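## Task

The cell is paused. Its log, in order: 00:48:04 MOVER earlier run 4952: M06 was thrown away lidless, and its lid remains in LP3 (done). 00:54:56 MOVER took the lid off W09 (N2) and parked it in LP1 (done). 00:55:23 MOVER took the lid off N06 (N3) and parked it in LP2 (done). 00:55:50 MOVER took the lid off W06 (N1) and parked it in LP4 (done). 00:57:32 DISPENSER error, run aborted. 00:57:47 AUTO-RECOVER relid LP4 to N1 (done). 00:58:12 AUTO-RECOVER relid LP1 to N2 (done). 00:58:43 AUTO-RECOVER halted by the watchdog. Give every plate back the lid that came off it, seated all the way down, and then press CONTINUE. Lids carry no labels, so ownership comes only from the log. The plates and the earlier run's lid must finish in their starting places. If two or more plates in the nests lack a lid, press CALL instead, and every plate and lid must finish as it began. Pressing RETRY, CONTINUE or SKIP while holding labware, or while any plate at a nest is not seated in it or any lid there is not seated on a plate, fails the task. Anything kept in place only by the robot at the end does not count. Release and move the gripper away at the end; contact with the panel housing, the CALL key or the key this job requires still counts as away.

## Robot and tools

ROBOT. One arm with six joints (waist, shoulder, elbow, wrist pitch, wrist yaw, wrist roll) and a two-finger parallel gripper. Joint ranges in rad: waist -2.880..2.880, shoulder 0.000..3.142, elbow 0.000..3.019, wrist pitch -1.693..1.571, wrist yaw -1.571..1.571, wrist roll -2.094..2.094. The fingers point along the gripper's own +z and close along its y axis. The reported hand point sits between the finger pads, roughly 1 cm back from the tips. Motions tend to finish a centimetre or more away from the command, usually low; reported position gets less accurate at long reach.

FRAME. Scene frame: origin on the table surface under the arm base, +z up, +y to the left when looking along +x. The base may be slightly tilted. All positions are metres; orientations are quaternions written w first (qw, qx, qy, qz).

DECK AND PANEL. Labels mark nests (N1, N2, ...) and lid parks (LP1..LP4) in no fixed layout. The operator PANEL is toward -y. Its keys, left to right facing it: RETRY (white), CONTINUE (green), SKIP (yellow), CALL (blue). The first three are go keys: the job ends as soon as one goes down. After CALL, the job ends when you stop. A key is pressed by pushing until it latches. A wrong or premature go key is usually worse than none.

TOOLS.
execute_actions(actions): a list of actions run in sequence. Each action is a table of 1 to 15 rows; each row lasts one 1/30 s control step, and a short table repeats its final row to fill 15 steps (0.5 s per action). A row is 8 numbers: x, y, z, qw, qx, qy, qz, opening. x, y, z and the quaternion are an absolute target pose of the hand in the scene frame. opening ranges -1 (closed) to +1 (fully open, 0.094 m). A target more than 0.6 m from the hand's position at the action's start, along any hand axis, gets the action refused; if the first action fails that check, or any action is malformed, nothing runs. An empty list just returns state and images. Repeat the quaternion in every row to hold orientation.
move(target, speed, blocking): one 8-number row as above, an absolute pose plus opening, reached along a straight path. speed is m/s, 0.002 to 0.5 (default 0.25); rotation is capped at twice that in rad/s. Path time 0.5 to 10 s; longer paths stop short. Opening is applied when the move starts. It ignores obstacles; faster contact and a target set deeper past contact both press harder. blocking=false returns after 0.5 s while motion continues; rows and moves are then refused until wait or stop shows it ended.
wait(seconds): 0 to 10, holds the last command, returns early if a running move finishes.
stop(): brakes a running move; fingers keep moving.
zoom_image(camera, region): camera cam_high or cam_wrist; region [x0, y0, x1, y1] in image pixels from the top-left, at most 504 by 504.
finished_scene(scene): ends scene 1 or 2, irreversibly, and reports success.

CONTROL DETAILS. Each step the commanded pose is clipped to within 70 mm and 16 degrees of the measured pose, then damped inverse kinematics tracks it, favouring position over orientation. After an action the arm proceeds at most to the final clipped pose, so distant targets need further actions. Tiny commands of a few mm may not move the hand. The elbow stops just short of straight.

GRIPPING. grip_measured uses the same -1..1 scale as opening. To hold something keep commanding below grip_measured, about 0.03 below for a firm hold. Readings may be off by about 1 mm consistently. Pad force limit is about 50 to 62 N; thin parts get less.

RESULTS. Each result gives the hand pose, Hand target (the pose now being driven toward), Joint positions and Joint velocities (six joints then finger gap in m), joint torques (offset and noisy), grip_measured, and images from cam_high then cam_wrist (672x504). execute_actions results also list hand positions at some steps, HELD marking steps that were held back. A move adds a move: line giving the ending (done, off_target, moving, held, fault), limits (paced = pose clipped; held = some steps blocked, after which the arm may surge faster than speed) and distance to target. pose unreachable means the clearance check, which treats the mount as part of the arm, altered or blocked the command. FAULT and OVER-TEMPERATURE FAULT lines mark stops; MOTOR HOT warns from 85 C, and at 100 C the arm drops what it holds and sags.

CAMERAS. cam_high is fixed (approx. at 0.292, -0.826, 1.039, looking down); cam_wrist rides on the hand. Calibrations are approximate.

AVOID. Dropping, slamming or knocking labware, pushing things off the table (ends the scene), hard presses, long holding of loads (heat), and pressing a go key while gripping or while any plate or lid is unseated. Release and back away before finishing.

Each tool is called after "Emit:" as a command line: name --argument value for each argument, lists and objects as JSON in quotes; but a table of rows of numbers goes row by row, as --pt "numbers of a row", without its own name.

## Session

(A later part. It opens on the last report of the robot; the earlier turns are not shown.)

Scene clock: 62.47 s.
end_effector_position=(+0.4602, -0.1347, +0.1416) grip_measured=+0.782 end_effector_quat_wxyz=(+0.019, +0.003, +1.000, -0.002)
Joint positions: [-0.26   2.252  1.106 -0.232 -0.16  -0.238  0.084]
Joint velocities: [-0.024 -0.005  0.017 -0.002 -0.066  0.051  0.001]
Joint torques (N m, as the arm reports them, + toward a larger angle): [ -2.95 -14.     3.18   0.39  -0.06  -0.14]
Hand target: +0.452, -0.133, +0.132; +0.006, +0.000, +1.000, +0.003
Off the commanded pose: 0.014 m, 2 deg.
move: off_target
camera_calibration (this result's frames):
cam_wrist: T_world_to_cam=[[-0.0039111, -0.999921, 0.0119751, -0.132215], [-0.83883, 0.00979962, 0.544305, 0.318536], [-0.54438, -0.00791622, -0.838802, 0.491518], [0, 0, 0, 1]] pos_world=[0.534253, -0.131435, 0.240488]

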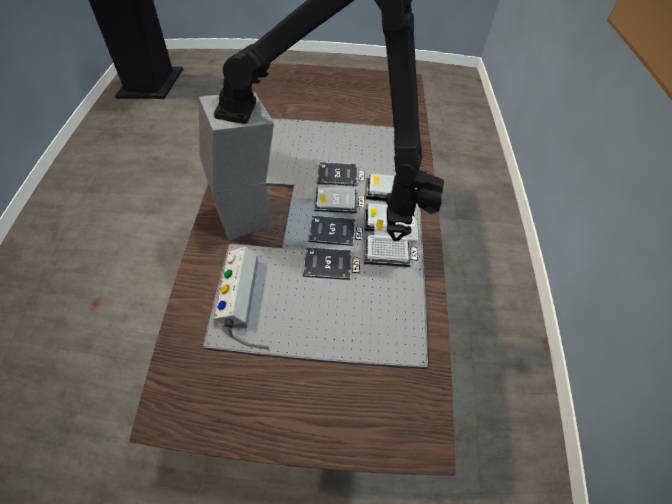

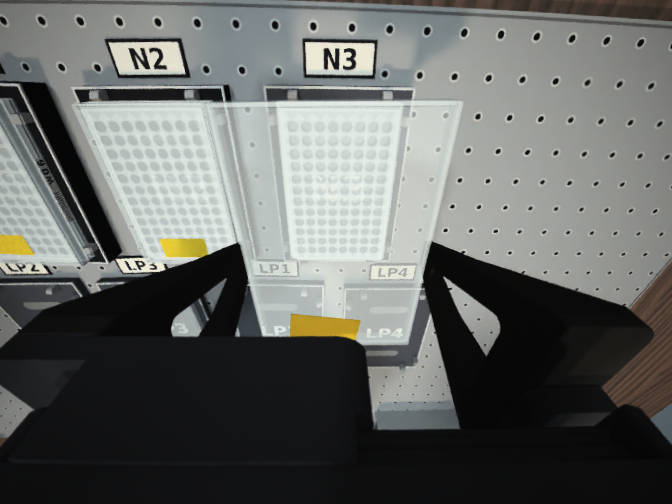

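Emit:
execute_actions --actions '[[[0.452,-0.134,0.128,0,0,1,0,0.73],[0.452,-0.1345,0.124,0,0,1,0,0.73],[0.452,-0.135,0.120,0,0,1,0,0.73],[0.452,-0.1355,0.116,0,0,1,0,0.73],[0.452,-0.136,0.112,0,0,1,0,0.73],[0.452,-0.1365,0.108,0,0,1,0,0.73],[0.452,-0.137,0.104,0,0,1,0,0.73],[0.452,-0.1375,0.100,0,0,1,0,0.73],[0.452,-0.138,0.096,0,0,1,0,0.73],[0.452,-0.138,0.092,0,0,1,0,0.73],[0.452,-0.138,0.088,0,0,1,0,0.73],[0.452,-0.138,0.084,0,0,1,0,0.73],[0.452,-0.138,0.080,0,0,1,0,0.73],[0.452,-0.138,0.076,0,0,1,0,0.73],[0.452,-0.138,0.072,0,0,1,0,0.73]],[[0.452,-0.138,0.070,0,0,1,0,0.73]]]'

Scene clock: 66.60 s.
end_effector_position=(+0.4471, -0.1426, +0.0758) grip_measured=+0.782 end_effector_quat_wxyz=(-0.004, +0.006, +1.000, +0.002)
Joint positions: [-0.26   2.426  1.2   -0.198 -0.155 -0.239  0.084]
Joint velocities: [ 0.005 -0.005 -0.007 -0.007  0.007  0.022 -0.001]
Joint torques (N m, as the arm reports them, + toward a larger angle): [ -1.91 -15.37   2.93   1.18   0.23  -0.05]
Hand target: +0.452, -0.138, +0.070; +0.000, -0.000, +1.000, +0.000
Off the commanded pose: 0.009 m, 1 deg.
Step readings (end_effector_position; steps 1 to 15: 1st action; 16 to 30: 2nd action):
0: (+0.4602, -0.1347, +0.1416)
1: (+0.4596, -0.1348, +0.1413)
2: (+0.4592, -0.1349, +0.1407)
4: (+0.4591, -0.1356, +0.1369)
8: (+0.4560, -0.1374, +0.1212)
15: (+0.4466, -0.1405, +0.0878)
16: (+0.4462, -0.1411, +0.0839)
17: (+0.4457, -0.1415, +0.0805)
19: (+0.4444, -0.1418, +0.0762)
23: (+0.4447, -0.1420, +0.0755)
30: end_effector_position above
camera_calibration (this result's frames):
cam_wrist: T_world_to_cam=[[-0.00945516, -0.999942, 0.00518167, -0.136417], [-0.813513, 0.0107054, 0.581448, 0.329437], [-0.58147, 0.00128233, -0.813567, 0.445104], [0, 0, 0, 1]] pos_world=[0.525526, -0.140506, 0.171278]

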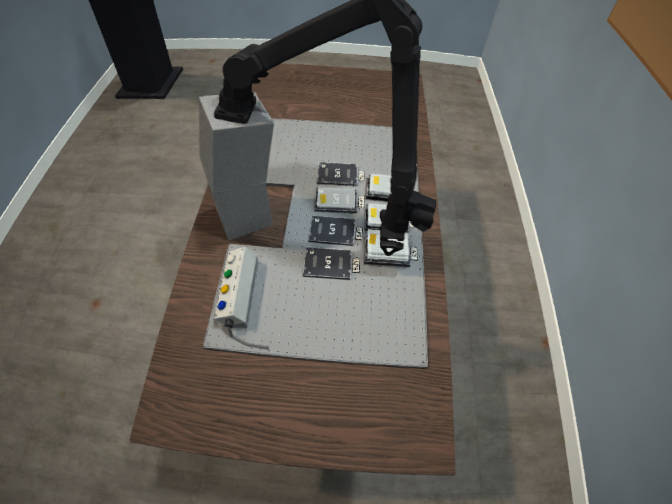

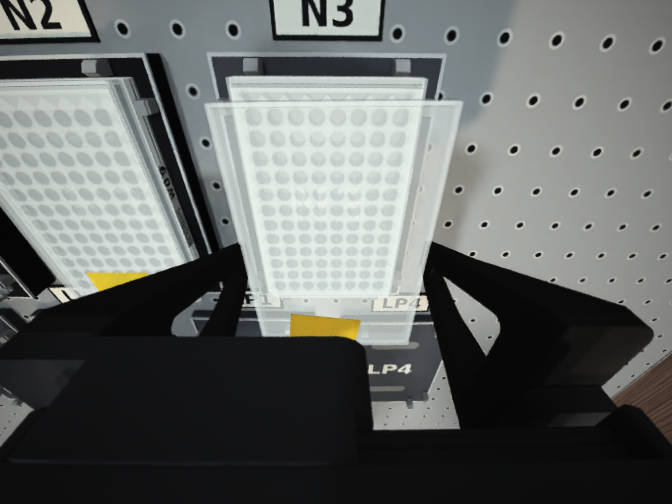

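Emit:
execute_actions --actions '[[[0.4525,-0.1375,0.070,0,0,1,0,0.73],[0.453,-0.137,0.070,0,0,1,0,0.73],[0.4535,-0.1365,0.070,0,0,1,0,0.73],[0.454,-0.136,0.070,0,0,1,0,0.73],[0.4545,-0.1355,0.070,0,0,1,0,0.73],[0.455,-0.135,0.070,0,0,1,0,0.73],[0.4555,-0.1345,0.070,0,0,1,0,0.73],[0.456,-0.134,0.070,0,0,1,0,0.73],[0.4565,-0.1335,0.070,0,0,1,0,0.73],[0.457,-0.133,0.070,0,0,1,0,0.73],[0.4575,-0.1325,0.070,0,0,1,0,0.73],[0.458,-0.132,0.070,0,0,1,0,0.73],[0.458,-0.1315,0.070,0,0,1,0,0.73],[0.458,-0.131,0.070,0,0,1,0,0.73],[0.458,-0.1305,0.070,0,0,1,0,0.73]],[[0.458,-0.130,0.070,0,0,1,0,0.73]]]'

Scene clock: 70.60 s.
end_effector_position=(+0.4550, -0.1364, +0.0753) grip_measured=+0.782 end_effector_quat_wxyz=(+0.000, +0.004, +1.000, +0.001)
Joint positions: [-0.244  2.426  1.21  -0.198 -0.153 -0.226  0.084]
Joint velocities: [-0.005  0.005  0.012  0.002 -0.007 -0.007 -0.001]
Joint torques (N m, as the arm reports them, + toward a larger angle): [ -1.59 -15.37   2.9    0.83   0.25  -0.03]
Hand target: +0.458, -0.130, +0.070; -0.000, +0.000, +1.000, +0.000
Off the commanded pose: 0.009 m, 0 deg.
Step readings (end_effector_position; steps 1 to 15: 1st action; 16 to 30: 2nd action):
0: (+0.4471, -0.1426, +0.0758)
1: (+0.4471, -0.1426, +0.0758)
2: (+0.4471, -0.1426, +0.0758)
4: (+0.4471, -0.1426, +0.0758)
8: (+0.4488, -0.1426, +0.0759)
15: (+0.4545, -0.1393, +0.0758)
16: (+0.4546, -0.1385, +0.0756)
17: (+0.4548, -0.1377, +0.0755)
19: (+0.4549, -0.1367, +0.0754)
23: (+0.4550, -0.1363, +0.0753)
30: end_effector_position above
camera_calibration (this result's frames):
cam_wrist: T_world_to_cam=[[-0.00519659, -0.99996, 0.00729854, -0.13225], [-0.818087, 0.0084485, 0.575033, 0.338316], [-0.575071, -0.00298263, -0.818098, 0.446186], [0, 0, 0, 1]] pos_world=[0.532673, -0.133773, 0.171446]

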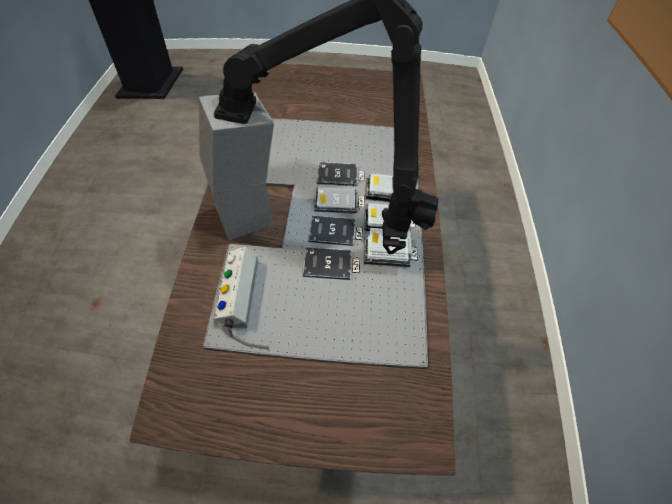

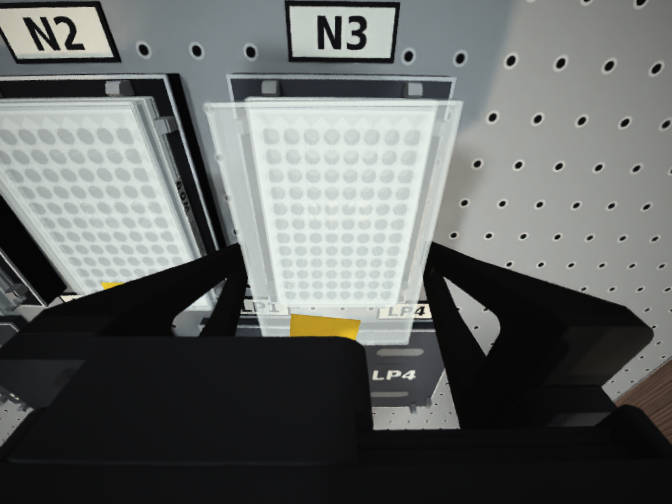

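Emit:
zoom_image --camera "cam_wrist" --region '[190, 60, 480, 350]'

Region (190, 60, 480, 350) of cam_wrist's 672x504 image, scaled by 1.738, with more detail than that image has.

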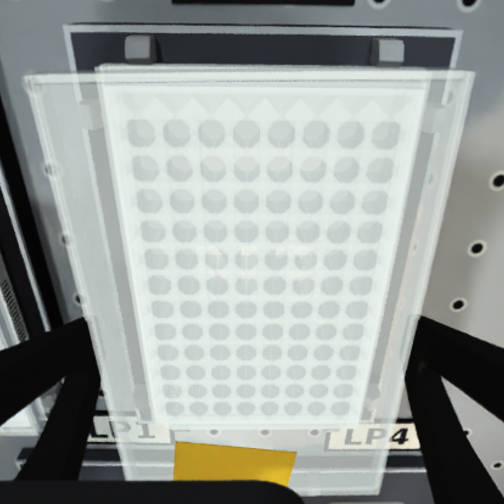

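Emit:
execute_actions --actions '[[[0.458,-0.1302,0.069,0,0.002,1,0,0.73],[0.4578,-0.1303,0.068,0,0.004,1,0,0.73],[0.4576,-0.1304,0.067,0,0.006,1,0,0.73],[0.4574,-0.1305,0.066,0,0.008,1,0,0.73],[0.4572,-0.1306,0.065,0,0.010,1,0,0.73],[0.457,-0.1307,0.064,0,0.012,1,0,0.73],[0.4568,-0.1308,0.063,0,0.014,1,0,0.73],[0.4566,-0.1309,0.062,0,0.015,1,0,0.73],[0.4564,-0.131,0.061,0,0.015,1,0,0.73],[0.4562,-0.1311,0.060,0,0.015,1,0,0.73],[0.456,-0.1312,0.059,0,0.015,1,0,0.73],[0.456,-0.1313,0.058,0,0.015,1,0,0.73],[0.456,-0.1314,0.057,0,0.015,1,0,0.73],[0.456,-0.1315,0.056,0,0.015,1,0,0.73],[0.456,-0.1316,0.055,0,0.015,1,0,0.73]],[[0.456,-0.1316,0.055,0,0.015,1,0,0.73]]]'

Scene clock: 75.13 s.
end_effector_position=(+0.4546, -0.1380, +0.0649) grip_measured=+0.782 end_effector_quat_wxyz=(-0.000, +0.019, +1.000, +0.001)
Joint positions: [-0.244  2.453  1.228 -0.189 -0.152 -0.196  0.084]
Joint velocities: [ 0.005  0.005  0.017  0.007 -0.066  0.022 -0.   ]
Joint torques (N m, as the arm reports them, + toward a larger angle): [ -1.73 -14.65   3.     1.18   0.25  -0.02]
Hand target: +0.456, -0.132, +0.055; -0.000, +0.015, +1.000, -0.000
Off the commanded pose: 0.012 m, 0 deg.
Step readings (end_effector_position; steps 1 to 15: 1st action; 16 to 30: 2nd action):
0: (+0.4550, -0.1364, +0.0753)
1: (+0.4550, -0.1364, +0.0753)
2: (+0.4550, -0.1364, +0.0753)
4: (+0.4550, -0.1364, +0.0753)
8: (+0.4562, -0.1368, +0.0749)
15: (+0.4575, -0.1380, +0.0690)
16: (+0.4570, -0.1380, +0.0680)
17: (+0.4565, -0.1381, +0.0669)
19: (+0.4551, -0.1380, +0.0655)
23: (+0.4544, -0.1380, +0.0648)
30: end_effector_position above
camera_calibration (this result's frames):
cam_wrist: T_world_to_cam=[[-0.0357599, -0.999332, 0.00759133, -0.119826], [-0.81716, 0.0336123, 0.57543, 0.347046], [-0.5753, 0.014374, -0.817816, 0.439865], [0, 0, 0, 1]] pos_world=[0.532362, -0.137734, 0.160938]

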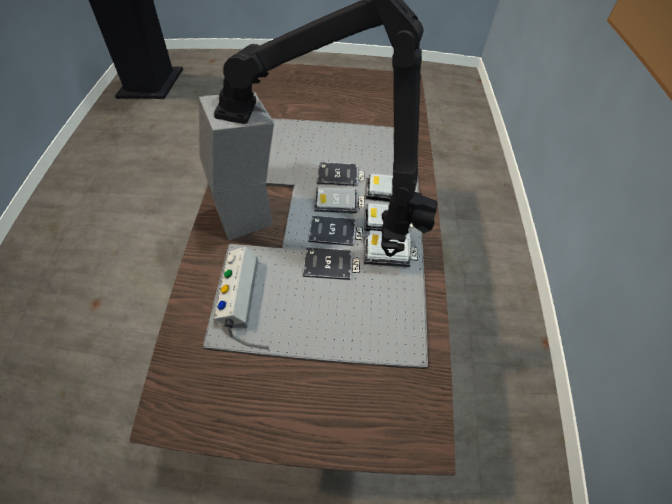

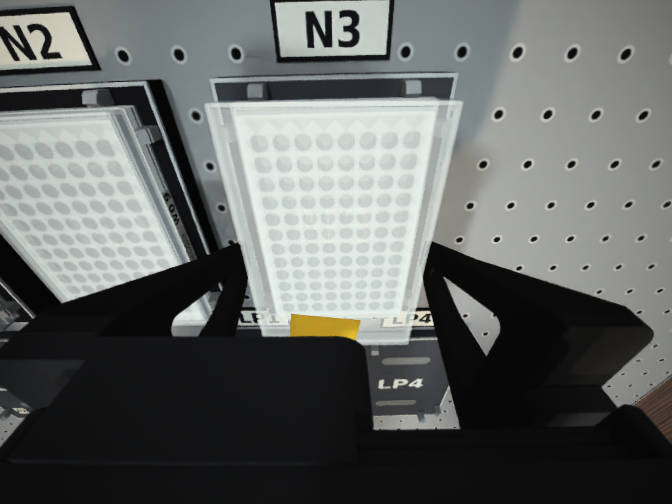

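Emit:
zoom_image --camera "cam_wrist" --region '[190, 60, 480, 350]'

Region (190, 60, 480, 350) of cam_wrist's 672x504 image, scaled by 1.738, with more detail than that image has.

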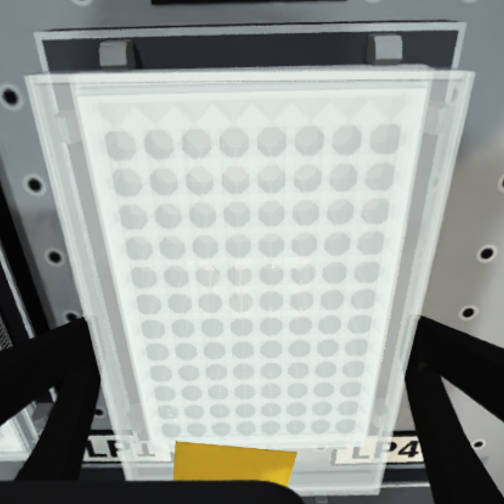

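Emit:
execute_actions --actions '[[[0.456,-0.1315,0.054,0,0.013,1,0,0.73],[0.4559,-0.1314,0.053,0,0.013,1,0,0.73],[0.4558,-0.1313,0.052,0,0.013,1,0,0.73],[0.4557,-0.1312,0.051,0,0.013,1,0,0.73],[0.4556,-0.1311,0.050,0,0.013,1,0,0.73],[0.4555,-0.131,0.049,0,0.013,1,0,0.73],[0.4554,-0.1309,0.048,0,0.013,1,0,0.73],[0.4553,-0.1308,0.047,0,0.013,1,0,0.73],[0.4552,-0.1307,0.046,0,0.013,1,0,0.73],[0.4551,-0.1306,0.045,0,0.013,1,0,0.73],[0.455,-0.1305,0.044,0,0.013,1,0,0.73]],[[0.455,-0.1305,0.044,0,0.013,1,0,0.73]]]'

Scene clock: 85.93 s.
end_effector_position=(+0.4540, -0.1375, +0.0541) grip_measured=+0.782 end_effector_quat_wxyz=(+0.000, +0.018, +1.000, +0.001)
Joint positions: [-0.24   2.481  1.244 -0.176 -0.152 -0.194  0.084]
Joint velocities: [-0.005 -0.005  0.012  0.017 -0.037 -0.037 -0.001]
Joint torques (N m, as the arm reports them, + toward a larger angle): [ -1.62 -14.68   2.96   1.18   0.26  -0.01]
Hand target: +0.455, -0.130, +0.044; -0.000, +0.013, +1.000, +0.000
Off the commanded pose: 0.012 m, 1 deg.
Step readings (end_effector_position; steps 1 to 15: 1st action; 16 to 30: 2nd action):
0: (+0.4546, -0.1380, +0.0649)
1: (+0.4546, -0.1380, +0.0649)
2: (+0.4547, -0.1380, +0.0649)
4: (+0.4550, -0.1382, +0.0643)
8: (+0.4570, -0.1389, +0.0614)
15: (+0.4546, -0.1380, +0.0549)
16: (+0.4541, -0.1377, +0.0544)
17: (+0.4537, -0.1375, +0.0540)
19: (+0.4537, -0.1375, +0.0540)
23: (+0.4540, -0.1375, +0.0541)
30: end_effector_position above
camera_calibration (this result's frames):
cam_wrist: T_world_to_cam=[[-0.0330681, -0.999426, 0.0074157, -0.120511], [-0.817381, 0.0313131, 0.575247, 0.3525], [-0.575148, 0.0129609, -0.817946, 0.430411], [0, 0, 0, 1]] pos_world=[0.531692, -0.137058, 0.150172]

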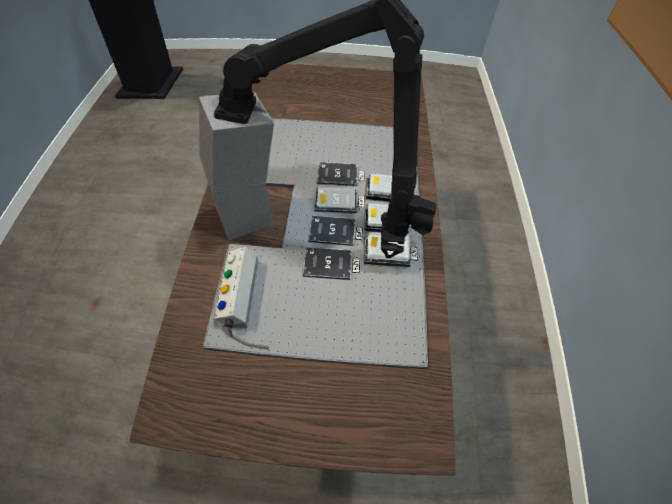

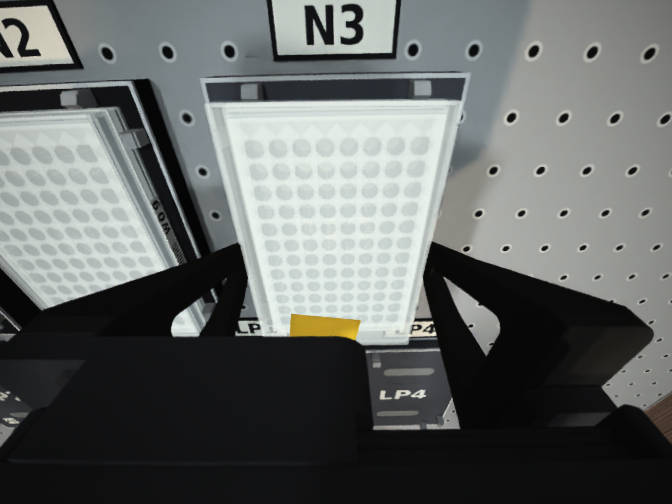

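Emit:
zoom_image --camera "cam_wrist" --region '[190, 60, 480, 350]'

Region (190, 60, 480, 350) of cam_wrist's 672x504 image, scaled by 1.738, with more detail than that image has.

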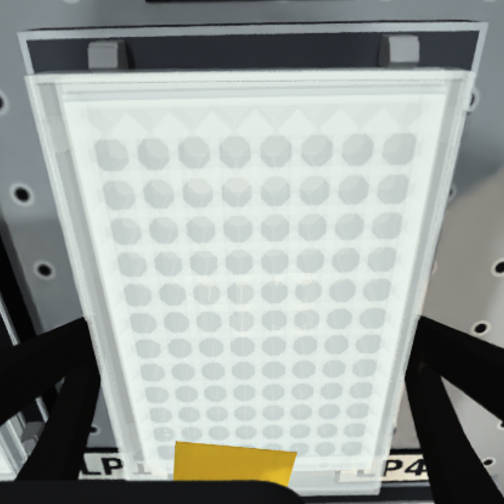

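Emit:
execute_actions --actions '[[[0.455,-0.1306,0.043,0,0.013,1,0,0.73],[0.455,-0.1307,0.042,0,0.013,1,0,0.73],[0.455,-0.1308,0.041,0,0.013,1,0,0.73],[0.455,-0.1309,0.040,0,0.013,1,0,0.73],[0.455,-0.131,0.039,0,0.013,1,0,0.73],[0.455,-0.131,0.038,0,0.013,1,0,0.73],[0.455,-0.131,0.037,0,0.013,1,0,0.73],[0.455,-0.131,0.036,0,0.013,1,0,0.73],[0.455,-0.131,0.035,0,0.013,1,0,0.73],[0.455,-0.131,0.034,0,0.013,1,0,0.73]],[[0.455,-0.131,0.034,0,0.013,1,0,0.73]]]'

Scene clock: 92.83 s.
end_effector_position=(+0.4572, -0.1388, +0.0508) grip_measured=+0.782 end_effector_quat_wxyz=(+0.003, +0.018, +1.000, +0.000)
Joint positions: [-0.24   2.49   1.255 -0.173 -0.152 -0.193  0.084]
Joint velocities: [ 0.015 -0.005  0.017 -0.007 -0.007 -0.051  0.   ]
Joint torques (N m, as the arm reports them, + toward a larger angle): [ -1.51 -13.53   3.3    1.37   0.28   0.  ]
Hand target: +0.454, -0.131, +0.035; -0.000, +0.013, +1.000, -0.000
Off the commanded pose: 0.019 m, 1 deg.
Step readings (end_effector_position; steps 1 to 15: 1st action; 16 to 30: 2nd action):
0: (+0.4540, -0.1375, +0.0541)
1: (+0.4540, -0.1375, +0.0541)
2: (+0.4539, -0.1375, +0.0539)
4: (+0.4550, -0.1379, +0.0534)
8: (+0.4564, -0.1386, +0.0510)
15: (+0.4572, -0.1388, +0.0508)
16: (+0.4572, -0.1388, +0.0508)
17: (+0.4572, -0.1388, +0.0508)
19: (+0.4572, -0.1388, +0.0508)
23: (+0.4572, -0.1388, +0.0508)
30: end_effector_position above
camera_calibration (this result's frames):
cam_wrist: T_world_to_cam=[[-0.0333972, -0.999406, 0.00851768, -0.121547], [-0.820527, 0.0322835, 0.570695, 0.358859], [-0.570631, 0.0120706, -0.821118, 0.427557], [0, 0, 0, 1]] pos_world=[0.534372, -0.138221, 0.14731]

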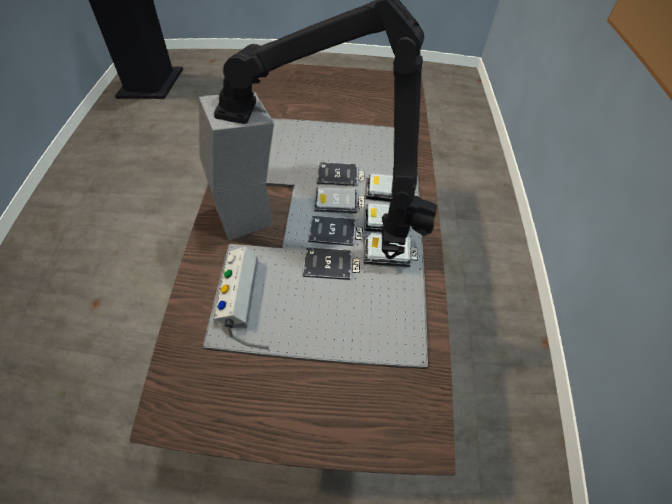

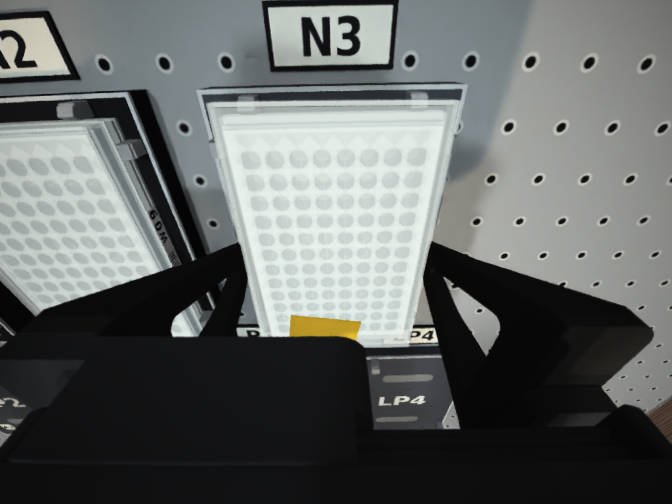

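Emit:
execute_actions --actions '[[[0.455,-0.131,0.040,0,0.013,1,0,0.73],[0.454,-0.131,0.046,0,0.013,1,0,0.73],[0.453,-0.131,0.050,0,0.013,1,0,0.73],[0.452,-0.131,0.054,0,0.013,1,0,0.73],[0.451,-0.131,0.056,0,0.013,1,0,0.73],[0.450,-0.131,0.058,0,0.013,1,0,0.73],[0.449,-0.131,0.059,0,0.013,1,0,0.73],[0.448,-0.131,0.060,0,0.013,1,0,0.73],[0.447,-0.131,0.060,0,0.013,1,0,0.73],[0.446,-0.131,0.060,0,0.013,1,0,0.73]],[[0.446,-0.131,0.060,0,0.013,1,0,0.73]]]'

Scene clock: 95.50 s.
end_effector_position=(+0.4383, -0.1338, +0.0556) grip_measured=+0.782 end_effector_quat_wxyz=(-0.009, +0.019, +1.000, +0.002)
Joint positions: [-0.24   2.472  1.207 -0.166 -0.151 -0.194  0.084]
Joint velocities: [-0.005  0.005  0.007 -0.017 -0.007  0.095  0.001]
Joint torques (N m, as the arm reports them, + toward a larger angle): [ -2.1  -16.92   1.47   1.01   0.15  -0.11]
Hand target: +0.446, -0.131, +0.060; -0.000, +0.013, +1.000, +0.000
Off the commanded pose: 0.009 m, 1 deg.
Step readings (end_effector_position; steps 1 to 15: 1st action; 16 to 30: 2nd action):
0: (+0.4572, -0.1388, +0.0508)
1: (+0.4572, -0.1388, +0.0508)
2: (+0.4569, -0.1388, +0.0508)
4: (+0.4561, -0.1385, +0.0512)
8: (+0.4497, -0.1367, +0.0538)
15: (+0.4383, -0.1338, +0.0556)
16: (+0.4383, -0.1338, +0.0556)
17: (+0.4383, -0.1338, +0.0556)
19: (+0.4383, -0.1338, +0.0556)
23: (+0.4383, -0.1338, +0.0556)
30: end_effector_position above
camera_calibration (this result's frames):
cam_wrist: T_world_to_cam=[[-0.0364079, -0.999326, 0.00473392, -0.115655], [-0.807116, 0.0321978, 0.589515, 0.333554], [-0.58927, 0.0176422, -0.807744, 0.428813], [0, 0, 0, 1]] pos_world=[0.517693, -0.133882, 0.150284]

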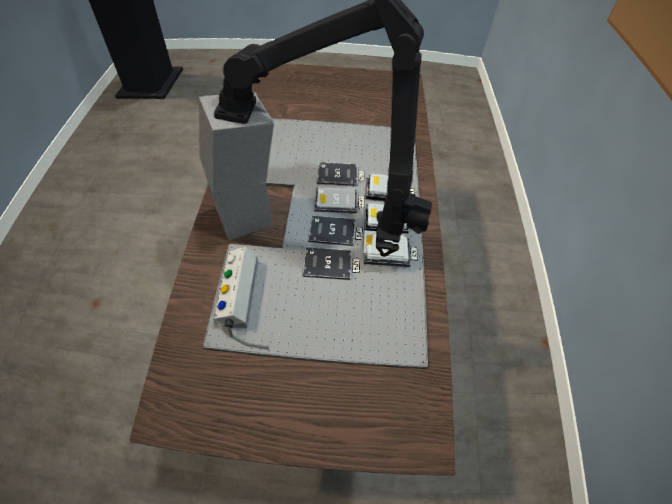

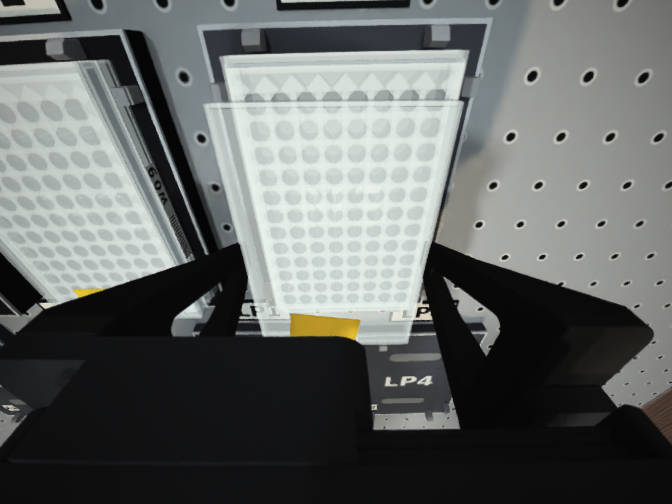

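Emit:
execute_actions --actions '[[[0.447,-0.131,0.060,0,0.013,1,0,0.73],[0.448,-0.131,0.060,0,0.013,1,0,0.73],[0.449,-0.131,0.060,0,0.013,1,0,0.73],[0.450,-0.131,0.060,0,0.013,1,0,0.73],[0.451,-0.131,0.060,0,0.013,1,0,0.73],[0.452,-0.131,0.060,0,0.013,1,0,0.73],[0.453,-0.131,0.060,0,0.013,1,0,0.73],[0.454,-0.131,0.060,0,0.013,1,0,0.73],[0.455,-0.131,0.060,0,0.013,1,0,0.73],[0.456,-0.131,0.060,0,0.013,1,0,0.73],[0.457,-0.131,0.060,0,0.013,1,0,0.73],[0.458,-0.131,0.060,0,0.013,1,0,0.73]],[[0.458,-0.131,0.060,0,0.013,1,0,0.73]]]'

Scene clock: 97.60 s.
end_effector_position=(+0.4501, -0.1363, +0.0569) grip_measured=+0.782 end_effector_quat_wxyz=(-0.002, +0.018, +1.000, +0.001)
Joint positions: [-0.24   2.472  1.23  -0.176 -0.151 -0.194  0.084]
Joint velocities: [-0.005 -0.005  0.007  0.007 -0.022  0.081 -0.   ]
Joint torques (N m, as the arm reports them, + toward a larger angle): [ -1.92 -16.72   2.56   0.28   0.19  -0.05]
Hand target: +0.458, -0.131, +0.060; +0.000, +0.013, +1.000, +0.000
Off the commanded pose: 0.010 m, 1 deg.
Step readings (end_effector_position; steps 1 to 15: 1st action; 16 to 30: 2nd action):
0: (+0.4383, -0.1338, +0.0556)
1: (+0.4383, -0.1338, +0.0556)
2: (+0.4383, -0.1338, +0.0556)
4: (+0.4383, -0.1338, +0.0556)
8: (+0.4391, -0.1340, +0.0556)
15: (+0.4486, -0.1360, +0.0567)
16: (+0.4495, -0.1362, +0.0568)
17: (+0.4502, -0.1364, +0.0569)
19: (+0.4504, -0.1364, +0.0569)
23: (+0.4501, -0.1363, +0.0569)
30: end_effector_position above
camera_calibration (this result's frames):
cam_wrist: T_world_to_cam=[[-0.0344273, -0.99938, 0.00735722, -0.118838], [-0.814905, 0.0323326, 0.578693, 0.346545], [-0.578572, 0.0139274, -0.815512, 0.432059], [0, 0, 0, 1]] pos_world=[0.528287, -0.135987, 0.152681]

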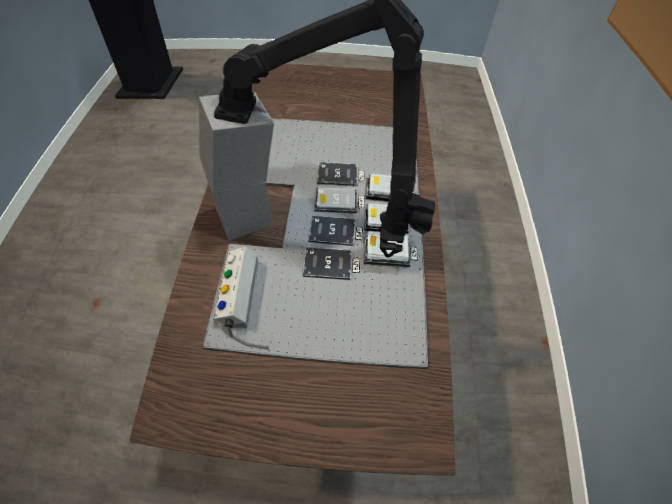

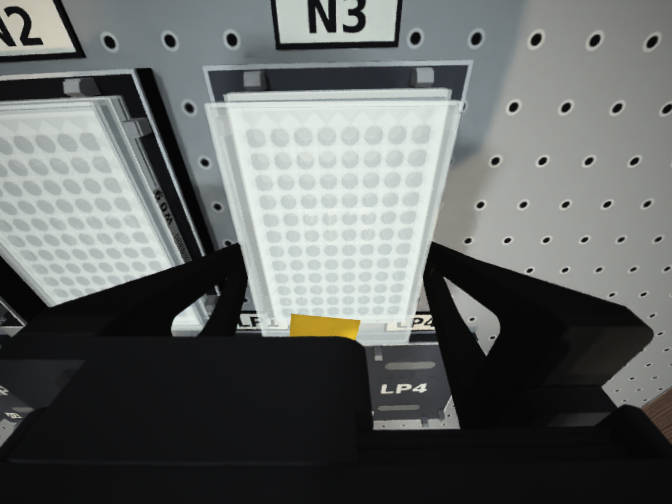

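Emit:
execute_actions --actions '[[[0.4573,-0.131,0.0591,0,0.013,1,0,0.73],[0.4566,-0.131,0.0582,0,0.013,1,0,0.73],[0.4559,-0.131,0.0572,0,0.013,1,0,0.73],[0.4552,-0.131,0.0563,0,0.013,1,0,0.73],[0.4545,-0.131,0.0554,0,0.013,1,0,0.73],[0.4538,-0.131,0.0545,0,0.013,1,0,0.73],[0.4531,-0.131,0.0536,0,0.013,1,0,0.73],[0.4524,-0.131,0.0526,0,0.013,1,0,0.73],[0.4517,-0.131,0.0517,0,0.013,1,0,0.73],[0.4510,-0.131,0.0508,0,0.013,1,0,0.73],[0.4503,-0.131,0.0499,0,0.013,1,0,0.73],[0.4496,-0.131,0.0490,0,0.013,1,0,0.73],[0.4489,-0.131,0.0480,0,0.013,1,0,0.73],[0.4482,-0.131,0.0471,0,0.013,1,0,0.73],[0.4476,-0.131,0.0462,0,0.013,1,0,0.73]],[[0.4476,-0.131,0.0462,0,0.013,1,0,0.73]]]'

Scene clock: 101.07 s.
end_effector_position=(+0.4537, -0.1372, +0.0569) grip_measured=+0.782 end_effector_quat_wxyz=(+0.005, +0.017, +1.000, -0.001)
Joint positions: [-0.24   2.472  1.23  -0.161 -0.151 -0.194  0.084]
Joint velocities: [-0.015 -0.005 -0.007 -0.002 -0.051 -0.081  0.002]
Joint torques (N m, as the arm reports them, + toward a larger angle): [ -2.02 -14.56   1.98   1.19   0.21  -0.06]
Hand target: +0.447, -0.131, +0.047; -0.000, +0.013, +1.000, -0.000
Off the commanded pose: 0.014 m, 1 deg.
Step readings (end_effector_position; steps 1 to 15: 1st action; 16 to 30: 2nd action):
0: (+0.4501, -0.1363, +0.0569)
1: (+0.4501, -0.1363, +0.0569)
2: (+0.4501, -0.1363, +0.0569)
4: (+0.4501, -0.1363, +0.0569)
8: (+0.4501, -0.1363, +0.0569)
15: (+0.4526, -0.1369, +0.0569)
16: (+0.4530, -0.1370, +0.0569)
17: (+0.4533, -0.1371, +0.0569)
19: (+0.4536, -0.1371, +0.0569)
23: (+0.4537, -0.1372, +0.0569)
30: end_effector_position above
camera_calibration (this result's frames):
cam_wrist: T_world_to_cam=[[-0.032321, -0.999425, 0.0102286, -0.120667], [-0.82318, 0.0324227, 0.566854, 0.353888], [-0.566859, 0.0099013, -0.823755, 0.428724], [0, 0, 0, 1]] pos_world=[0.53044, -0.136317, 0.153796]

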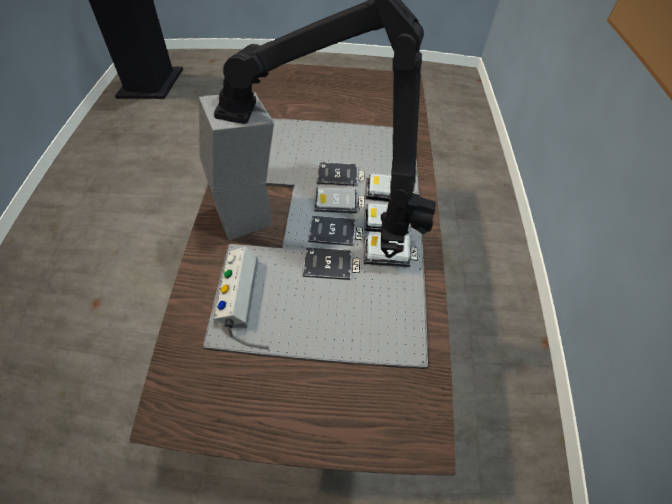

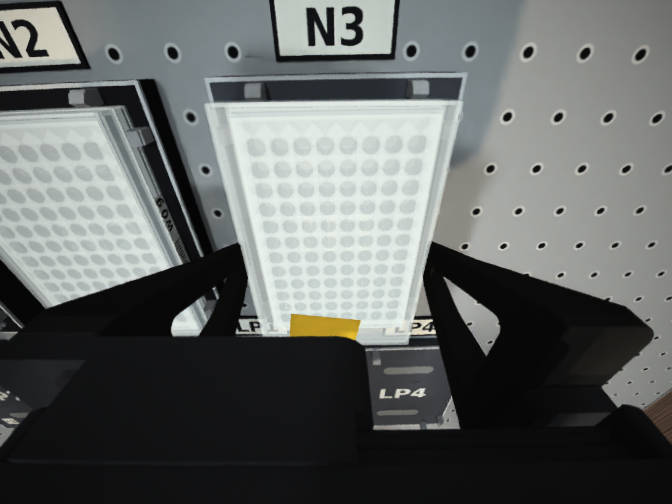

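Emit:
execute_actions --actions '[[[0.4476,-0.131,0.0458,0,0.013,1,0,0.73],[0.4476,-0.131,0.0454,0,0.013,1,0,0.73],[0.4476,-0.131,0.0450,0,0.013,1,0,0.73],[0.4476,-0.131,0.0446,0,0.013,1,0,0.73],[0.4476,-0.131,0.0442,0,0.013,1,0,0.73],[0.4476,-0.131,0.0438,0,0.013,1,0,0.73],[0.4476,-0.131,0.0434,0,0.013,1,0,0.73],[0.4476,-0.131,0.0430,0,0.013,1,0,0.73],[0.4476,-0.131,0.0426,0,0.013,1,0,0.73],[0.4476,-0.131,0.0422,0,0.013,1,0,0.73],[0.4476,-0.131,0.0418,0,0.013,1,0,0.73],[0.4476,-0.131,0.0414,0,0.013,1,0,0.73],[0.4476,-0.131,0.0410,0,0.013,1,0,0.73],[0.4476,-0.131,0.0406,0,0.013,1,0,0.73],[0.4476,-0.131,0.0402,0,0.013,1,0,0.73]],[[0.4476,-0.131,0.0398,0,0.013,1,0,0.73],[0.4476,-0.131,0.0394,0,0.013,1,0,0.73],[0.4476,-0.131,0.0390,0,0.013,1,0,0.73],[0.4476,-0.131,0.0386,0,0.013,1,0,0.73],[0.4476,-0.131,0.0382,0,0.013,1,0,0.73],[0.4476,-0.131,0.0378,0,0.013,1,0,0.73],[0.4476,-0.131,0.0374,0,0.013,1,0,0.73],[0.4476,-0.131,0.0370,0,0.013,1,0,0.73]],[[0.4476,-0.131,0.0370,0,0.013,1,0,0.73]]]'

Scene clock: 104.73 s.
end_effector_position=(+0.4509, -0.1382, +0.0493) grip_measured=+0.782 end_effector_quat_wxyz=(+0.004, +0.018, +1.000, -0.002)
Joint positions: [-0.24   2.491  1.238 -0.152 -0.149 -0.194  0.084]
Joint velocities: [-0.015  0.005 -0.017 -0.012 -0.022 -0.022 -0.002]
Joint torques (N m, as the arm reports them, + toward a larger angle): [ -1.75 -14.14   2.55   1.17   0.12  -0.03]
Hand target: +0.447, -0.131, +0.037; -0.000, +0.013, +1.000, -0.000
Off the commanded pose: 0.015 m, 1 deg.
Step readings (end_effector_position; steps 1 to 15: 1st action; 16 to 30: 2nd action; 31 to 45: 3rd action):
0: (+0.4537, -0.1372, +0.0569)
1: (+0.4537, -0.1372, +0.0569)
2: (+0.4537, -0.1372, +0.0569)
4: (+0.4538, -0.1372, +0.0569)
8: (+0.4532, -0.1372, +0.0559)
15: (+0.4503, -0.1372, +0.0526)
16: (+0.4504, -0.1372, +0.0523)
17: (+0.4505, -0.1373, +0.0520)
19: (+0.4506, -0.1375, +0.0515)
23: (+0.4510, -0.1379, +0.0502)
30: (+0.4509, -0.1381, +0.0493)
31: (+0.4509, -0.1382, +0.0493)
32: (+0.4509, -0.1382, +0.0493)
34: (+0.4509, -0.1382, +0.0493)
38: (+0.4509, -0.1382, +0.0493)
45: end_effector_position above
camera_calibration (this result's frames):
cam_wrist: T_world_to_cam=[[-0.0327098, -0.999389, 0.0123299, -0.121604], [-0.821362, 0.033908, 0.569398, 0.355184], [-0.569468, 0.00849755, -0.821969, 0.421818], [0, 0, 0, 1]] pos_world=[0.527969, -0.137158, 0.14598]

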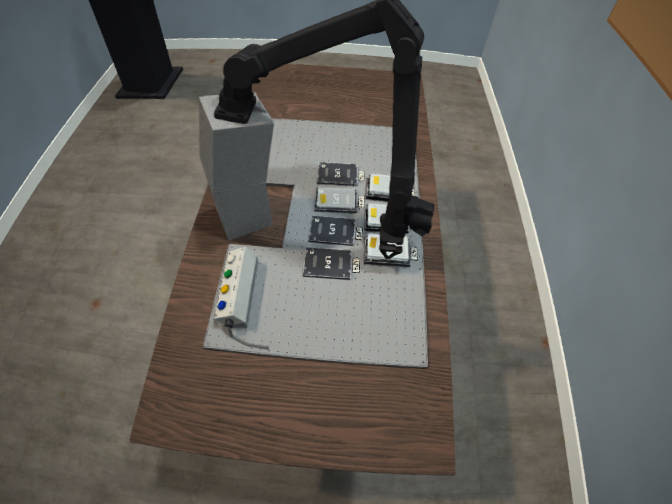

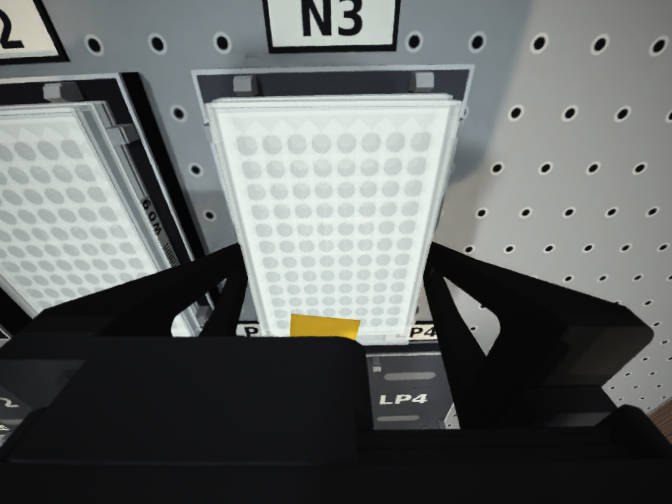

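Emit:
execute_actions --actions '[[[0.4476,-0.131,0.0366,0,0.013,1,0,0.73],[0.4476,-0.131,0.0362,0,0.013,1,0,0.73],[0.4476,-0.131,0.0358,0,0.013,1,0,0.73],[0.4476,-0.131,0.0354,0,0.013,1,0,0.73],[0.4476,-0.131,0.0350,0,0.013,1,0,0.73],[0.4476,-0.131,0.0346,0,0.013,1,0,0.73],[0.4476,-0.131,0.0342,0,0.013,1,0,0.73],[0.4476,-0.131,0.0338,0,0.013,1,0,0.73],[0.4476,-0.131,0.0334,0,0.013,1,0,0.73],[0.4476,-0.131,0.0330,0,0.013,1,0,0.73],[0.4476,-0.131,0.0326,0,0.013,1,0,0.73],[0.4476,-0.131,0.0322,0,0.013,1,0,0.73],[0.4476,-0.131,0.0318,0,0.013,1,0,0.73],[0.4476,-0.131,0.0314,0,0.013,1,0,0.73],[0.4476,-0.131,0.0310,0,0.013,1,0,0.73]],[[0.4476,-0.131,0.0306,0,0.013,1,0,0.73],[0.4476,-0.131,0.0302,0,0.013,1,0,0.73],[0.4476,-0.131,0.0298,0,0.013,1,0,0.73],[0.4476,-0.131,0.0294,0,0.013,1,0,0.73],[0.4476,-0.131,0.0290,0,0.013,1,0,0.73]],[[0.4476,-0.131,0.0290,0,0.013,1,0,0.73]]]'

Scene clock: 107.70 s.
end_effector_position=(+0.4513, -0.1385, +0.0481) grip_measured=+0.782 end_effector_quat_wxyz=(+0.004, +0.017, +1.000, -0.002)
Joint positions: [-0.24   2.494  1.241 -0.151 -0.149 -0.194  0.084]
Joint velocities: [ 0.015 -0.005  0.012 -0.007  0.051 -0.007  0.001]
Joint torques (N m, as the arm reports them, + toward a larger angle): [ -1.66 -12.92   3.35   1.4    0.13  -0.01]
Hand target: +0.447, -0.131, +0.030; -0.000, +0.013, +1.000, -0.000
Off the commanded pose: 0.021 m, 1 deg.
Step readings (end_effector_position; steps 1 to 15: 1st action; 16 to 30: 2nd action; 31 to 45: 3rd action):
0: (+0.4509, -0.1382, +0.0493)
1: (+0.4509, -0.1382, +0.0493)
2: (+0.4509, -0.1382, +0.0493)
4: (+0.4509, -0.1382, +0.0493)
8: (+0.4510, -0.1384, +0.0482)
15: (+0.4511, -0.1384, +0.0481)
16: (+0.4511, -0.1384, +0.0481)
17: (+0.4511, -0.1384, +0.0481)
19: (+0.4513, -0.1385, +0.0481)
23: (+0.4513, -0.1385, +0.0481)
30: (+0.4513, -0.1385, +0.0481)
31: (+0.4513, -0.1385, +0.0481)
32: (+0.4513, -0.1385, +0.0481)
34: (+0.4513, -0.1385, +0.0481)
38: (+0.4513, -0.1385, +0.0481)
45: end_effector_position above
camera_calibration (this result's frames):
cam_wrist: T_world_to_cam=[[-0.0326044, -0.99939, 0.0124777, -0.12192], [-0.821784, 0.0339117, 0.568789, 0.356458], [-0.568866, 0.00829106, -0.822389, 0.420726], [0, 0, 0, 1]] pos_world=[0.528292, -0.137422, 0.144772]

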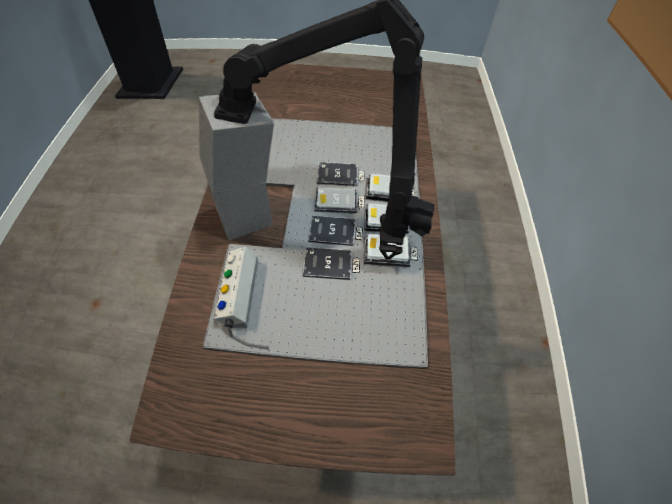

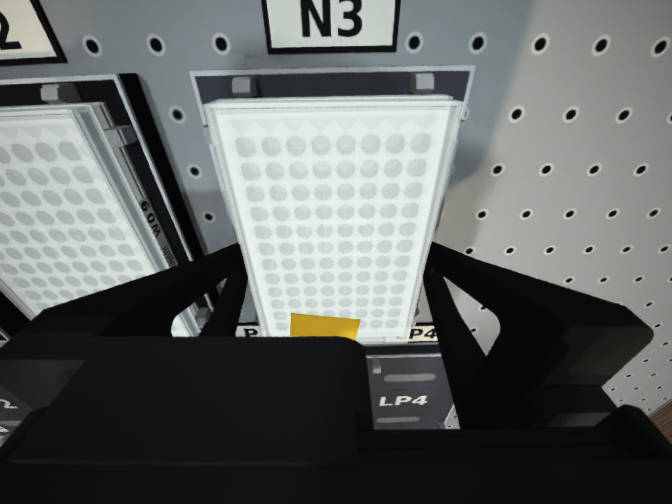

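Emit:
execute_actions --actions '[[[0.4500,-0.134,0.042,0,0.013,1,0,0.8],[0.4500,-0.134,0.042,0,0.013,1,0,0.85],[0.4500,-0.134,0.042,0,0.013,1,0,0.9],[0.4500,-0.134,0.042,0,0.013,1,0,0.95],[0.4500,-0.134,0.042,0,0.013,1,0,1.0]],[[0.4500,-0.134,0.042,0,0.013,1,0,1.0]]]'

Emit:
move --target '[0.47, -0.10, 0.13, 0, 0.013, 1, 0, 1]' --speed 0.08

Scene clock: 110.17 s.
end_effector_position=(+0.4518, -0.1385, +0.0481) grip_measured=+1.000 end_effector_quat_wxyz=(+0.004, +0.017, +1.000, -0.002)
Joint positions: [-0.24   2.494  1.242 -0.151 -0.149 -0.194  0.094]
Joint velocities: [-0.015 -0.015 -0.007 -0.017 -0.007 -0.066  0.   ]
Joint torques (N m, as the arm reports them, + toward a larger angle): [ -2.04 -14.91   2.46   0.63   0.08  -0.08]
Hand target: +0.450, -0.134, +0.042; -0.000, +0.013, +1.000, -0.000
Off the commanded pose: 0.008 m, 1 deg.
Step readings (end_effector_position; steps 1 to 15: 1st action; 16 to 30: 2nd action):
0: (+0.4513, -0.1385, +0.0481)
1: (+0.4513, -0.1384, +0.0481)
2: (+0.4513, -0.1384, +0.0481)
4: (+0.4515, -0.1384, +0.0481)
8: (+0.4518, -0.1385, +0.0481)
15: (+0.4518, -0.1385, +0.0481)
16: (+0.4518, -0.1385, +0.0481)
17: (+0.4518, -0.1385, +0.0481)
19: (+0.4518, -0.1385, +0.0481)
23: (+0.4518, -0.1385, +0.0481)
30: end_effector_position above
camera_calibration (this result's frames):
cam_wrist: T_world_to_cam=[[-0.0324967, -0.999397, 0.0122514, -0.12198], [-0.822255, 0.0337012, 0.568121, 0.35704], [-0.568191, 0.00838829, -0.822854, 0.420768], [0, 0, 0, 1]] pos_world=[0.528691, -0.137469, 0.144883]

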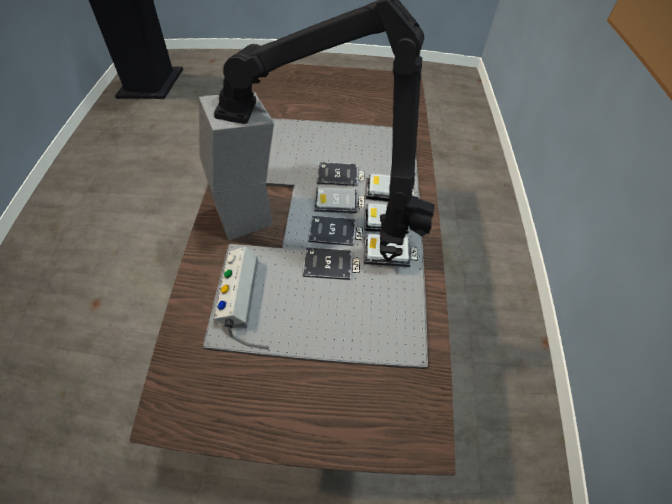

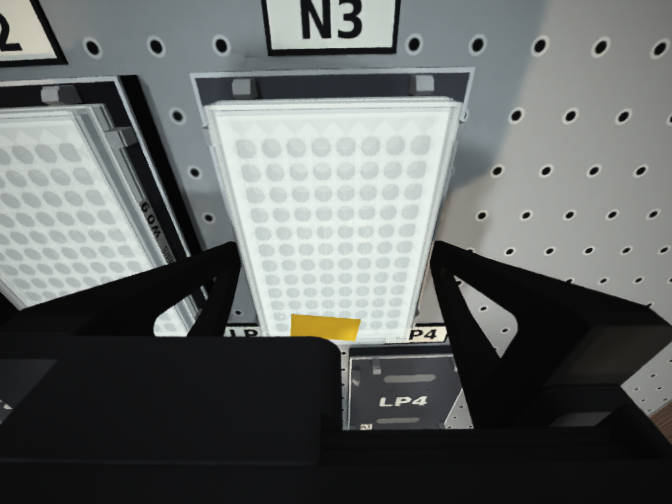

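Scene clock: 111.70 s.
end_effector_position=(+0.4688, -0.1081, +0.1261) grip_measured=+1.000 end_effector_quat_wxyz=(+0.001, +0.016, +1.000, +0.000)
Joint positions: [-0.197  2.288  1.151 -0.267 -0.145 -0.155  0.094]
Joint velocities: [ 0.005 -0.005 -0.007 -0.002 -0.022 -0.007  0.   ]
Joint torques (N m, as the arm reports them, + toward a larger angle): [ -1.6  -16.93   2.38   0.29   0.26  -0.03]
Hand target: +0.471, -0.100, +0.130; -0.000, +0.013, +1.000, -0.000
Off the commanded pose: 0.009 m, 0 deg.
move: done
camera_calibration (this result's frames):
cam_wrist: T_world_to_cam=[[-0.0300853, -0.999513, 0.0083341, -0.0926369], [-0.819041, 0.0294307, 0.57298, 0.323125], [-0.572946, 0.0104123, -0.819527, 0.496337], [0, 0, 0, 1]] pos_world=[0.54624, -0.10727, 0.222389]

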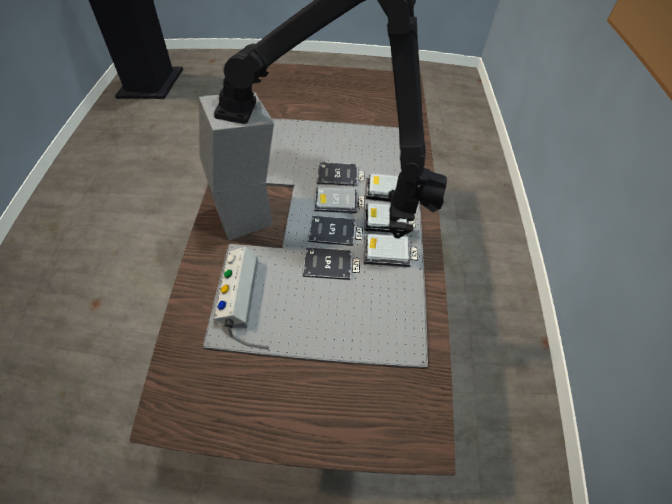

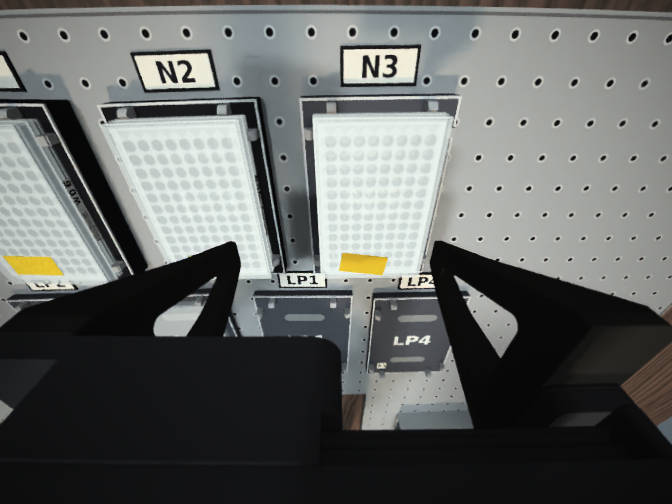

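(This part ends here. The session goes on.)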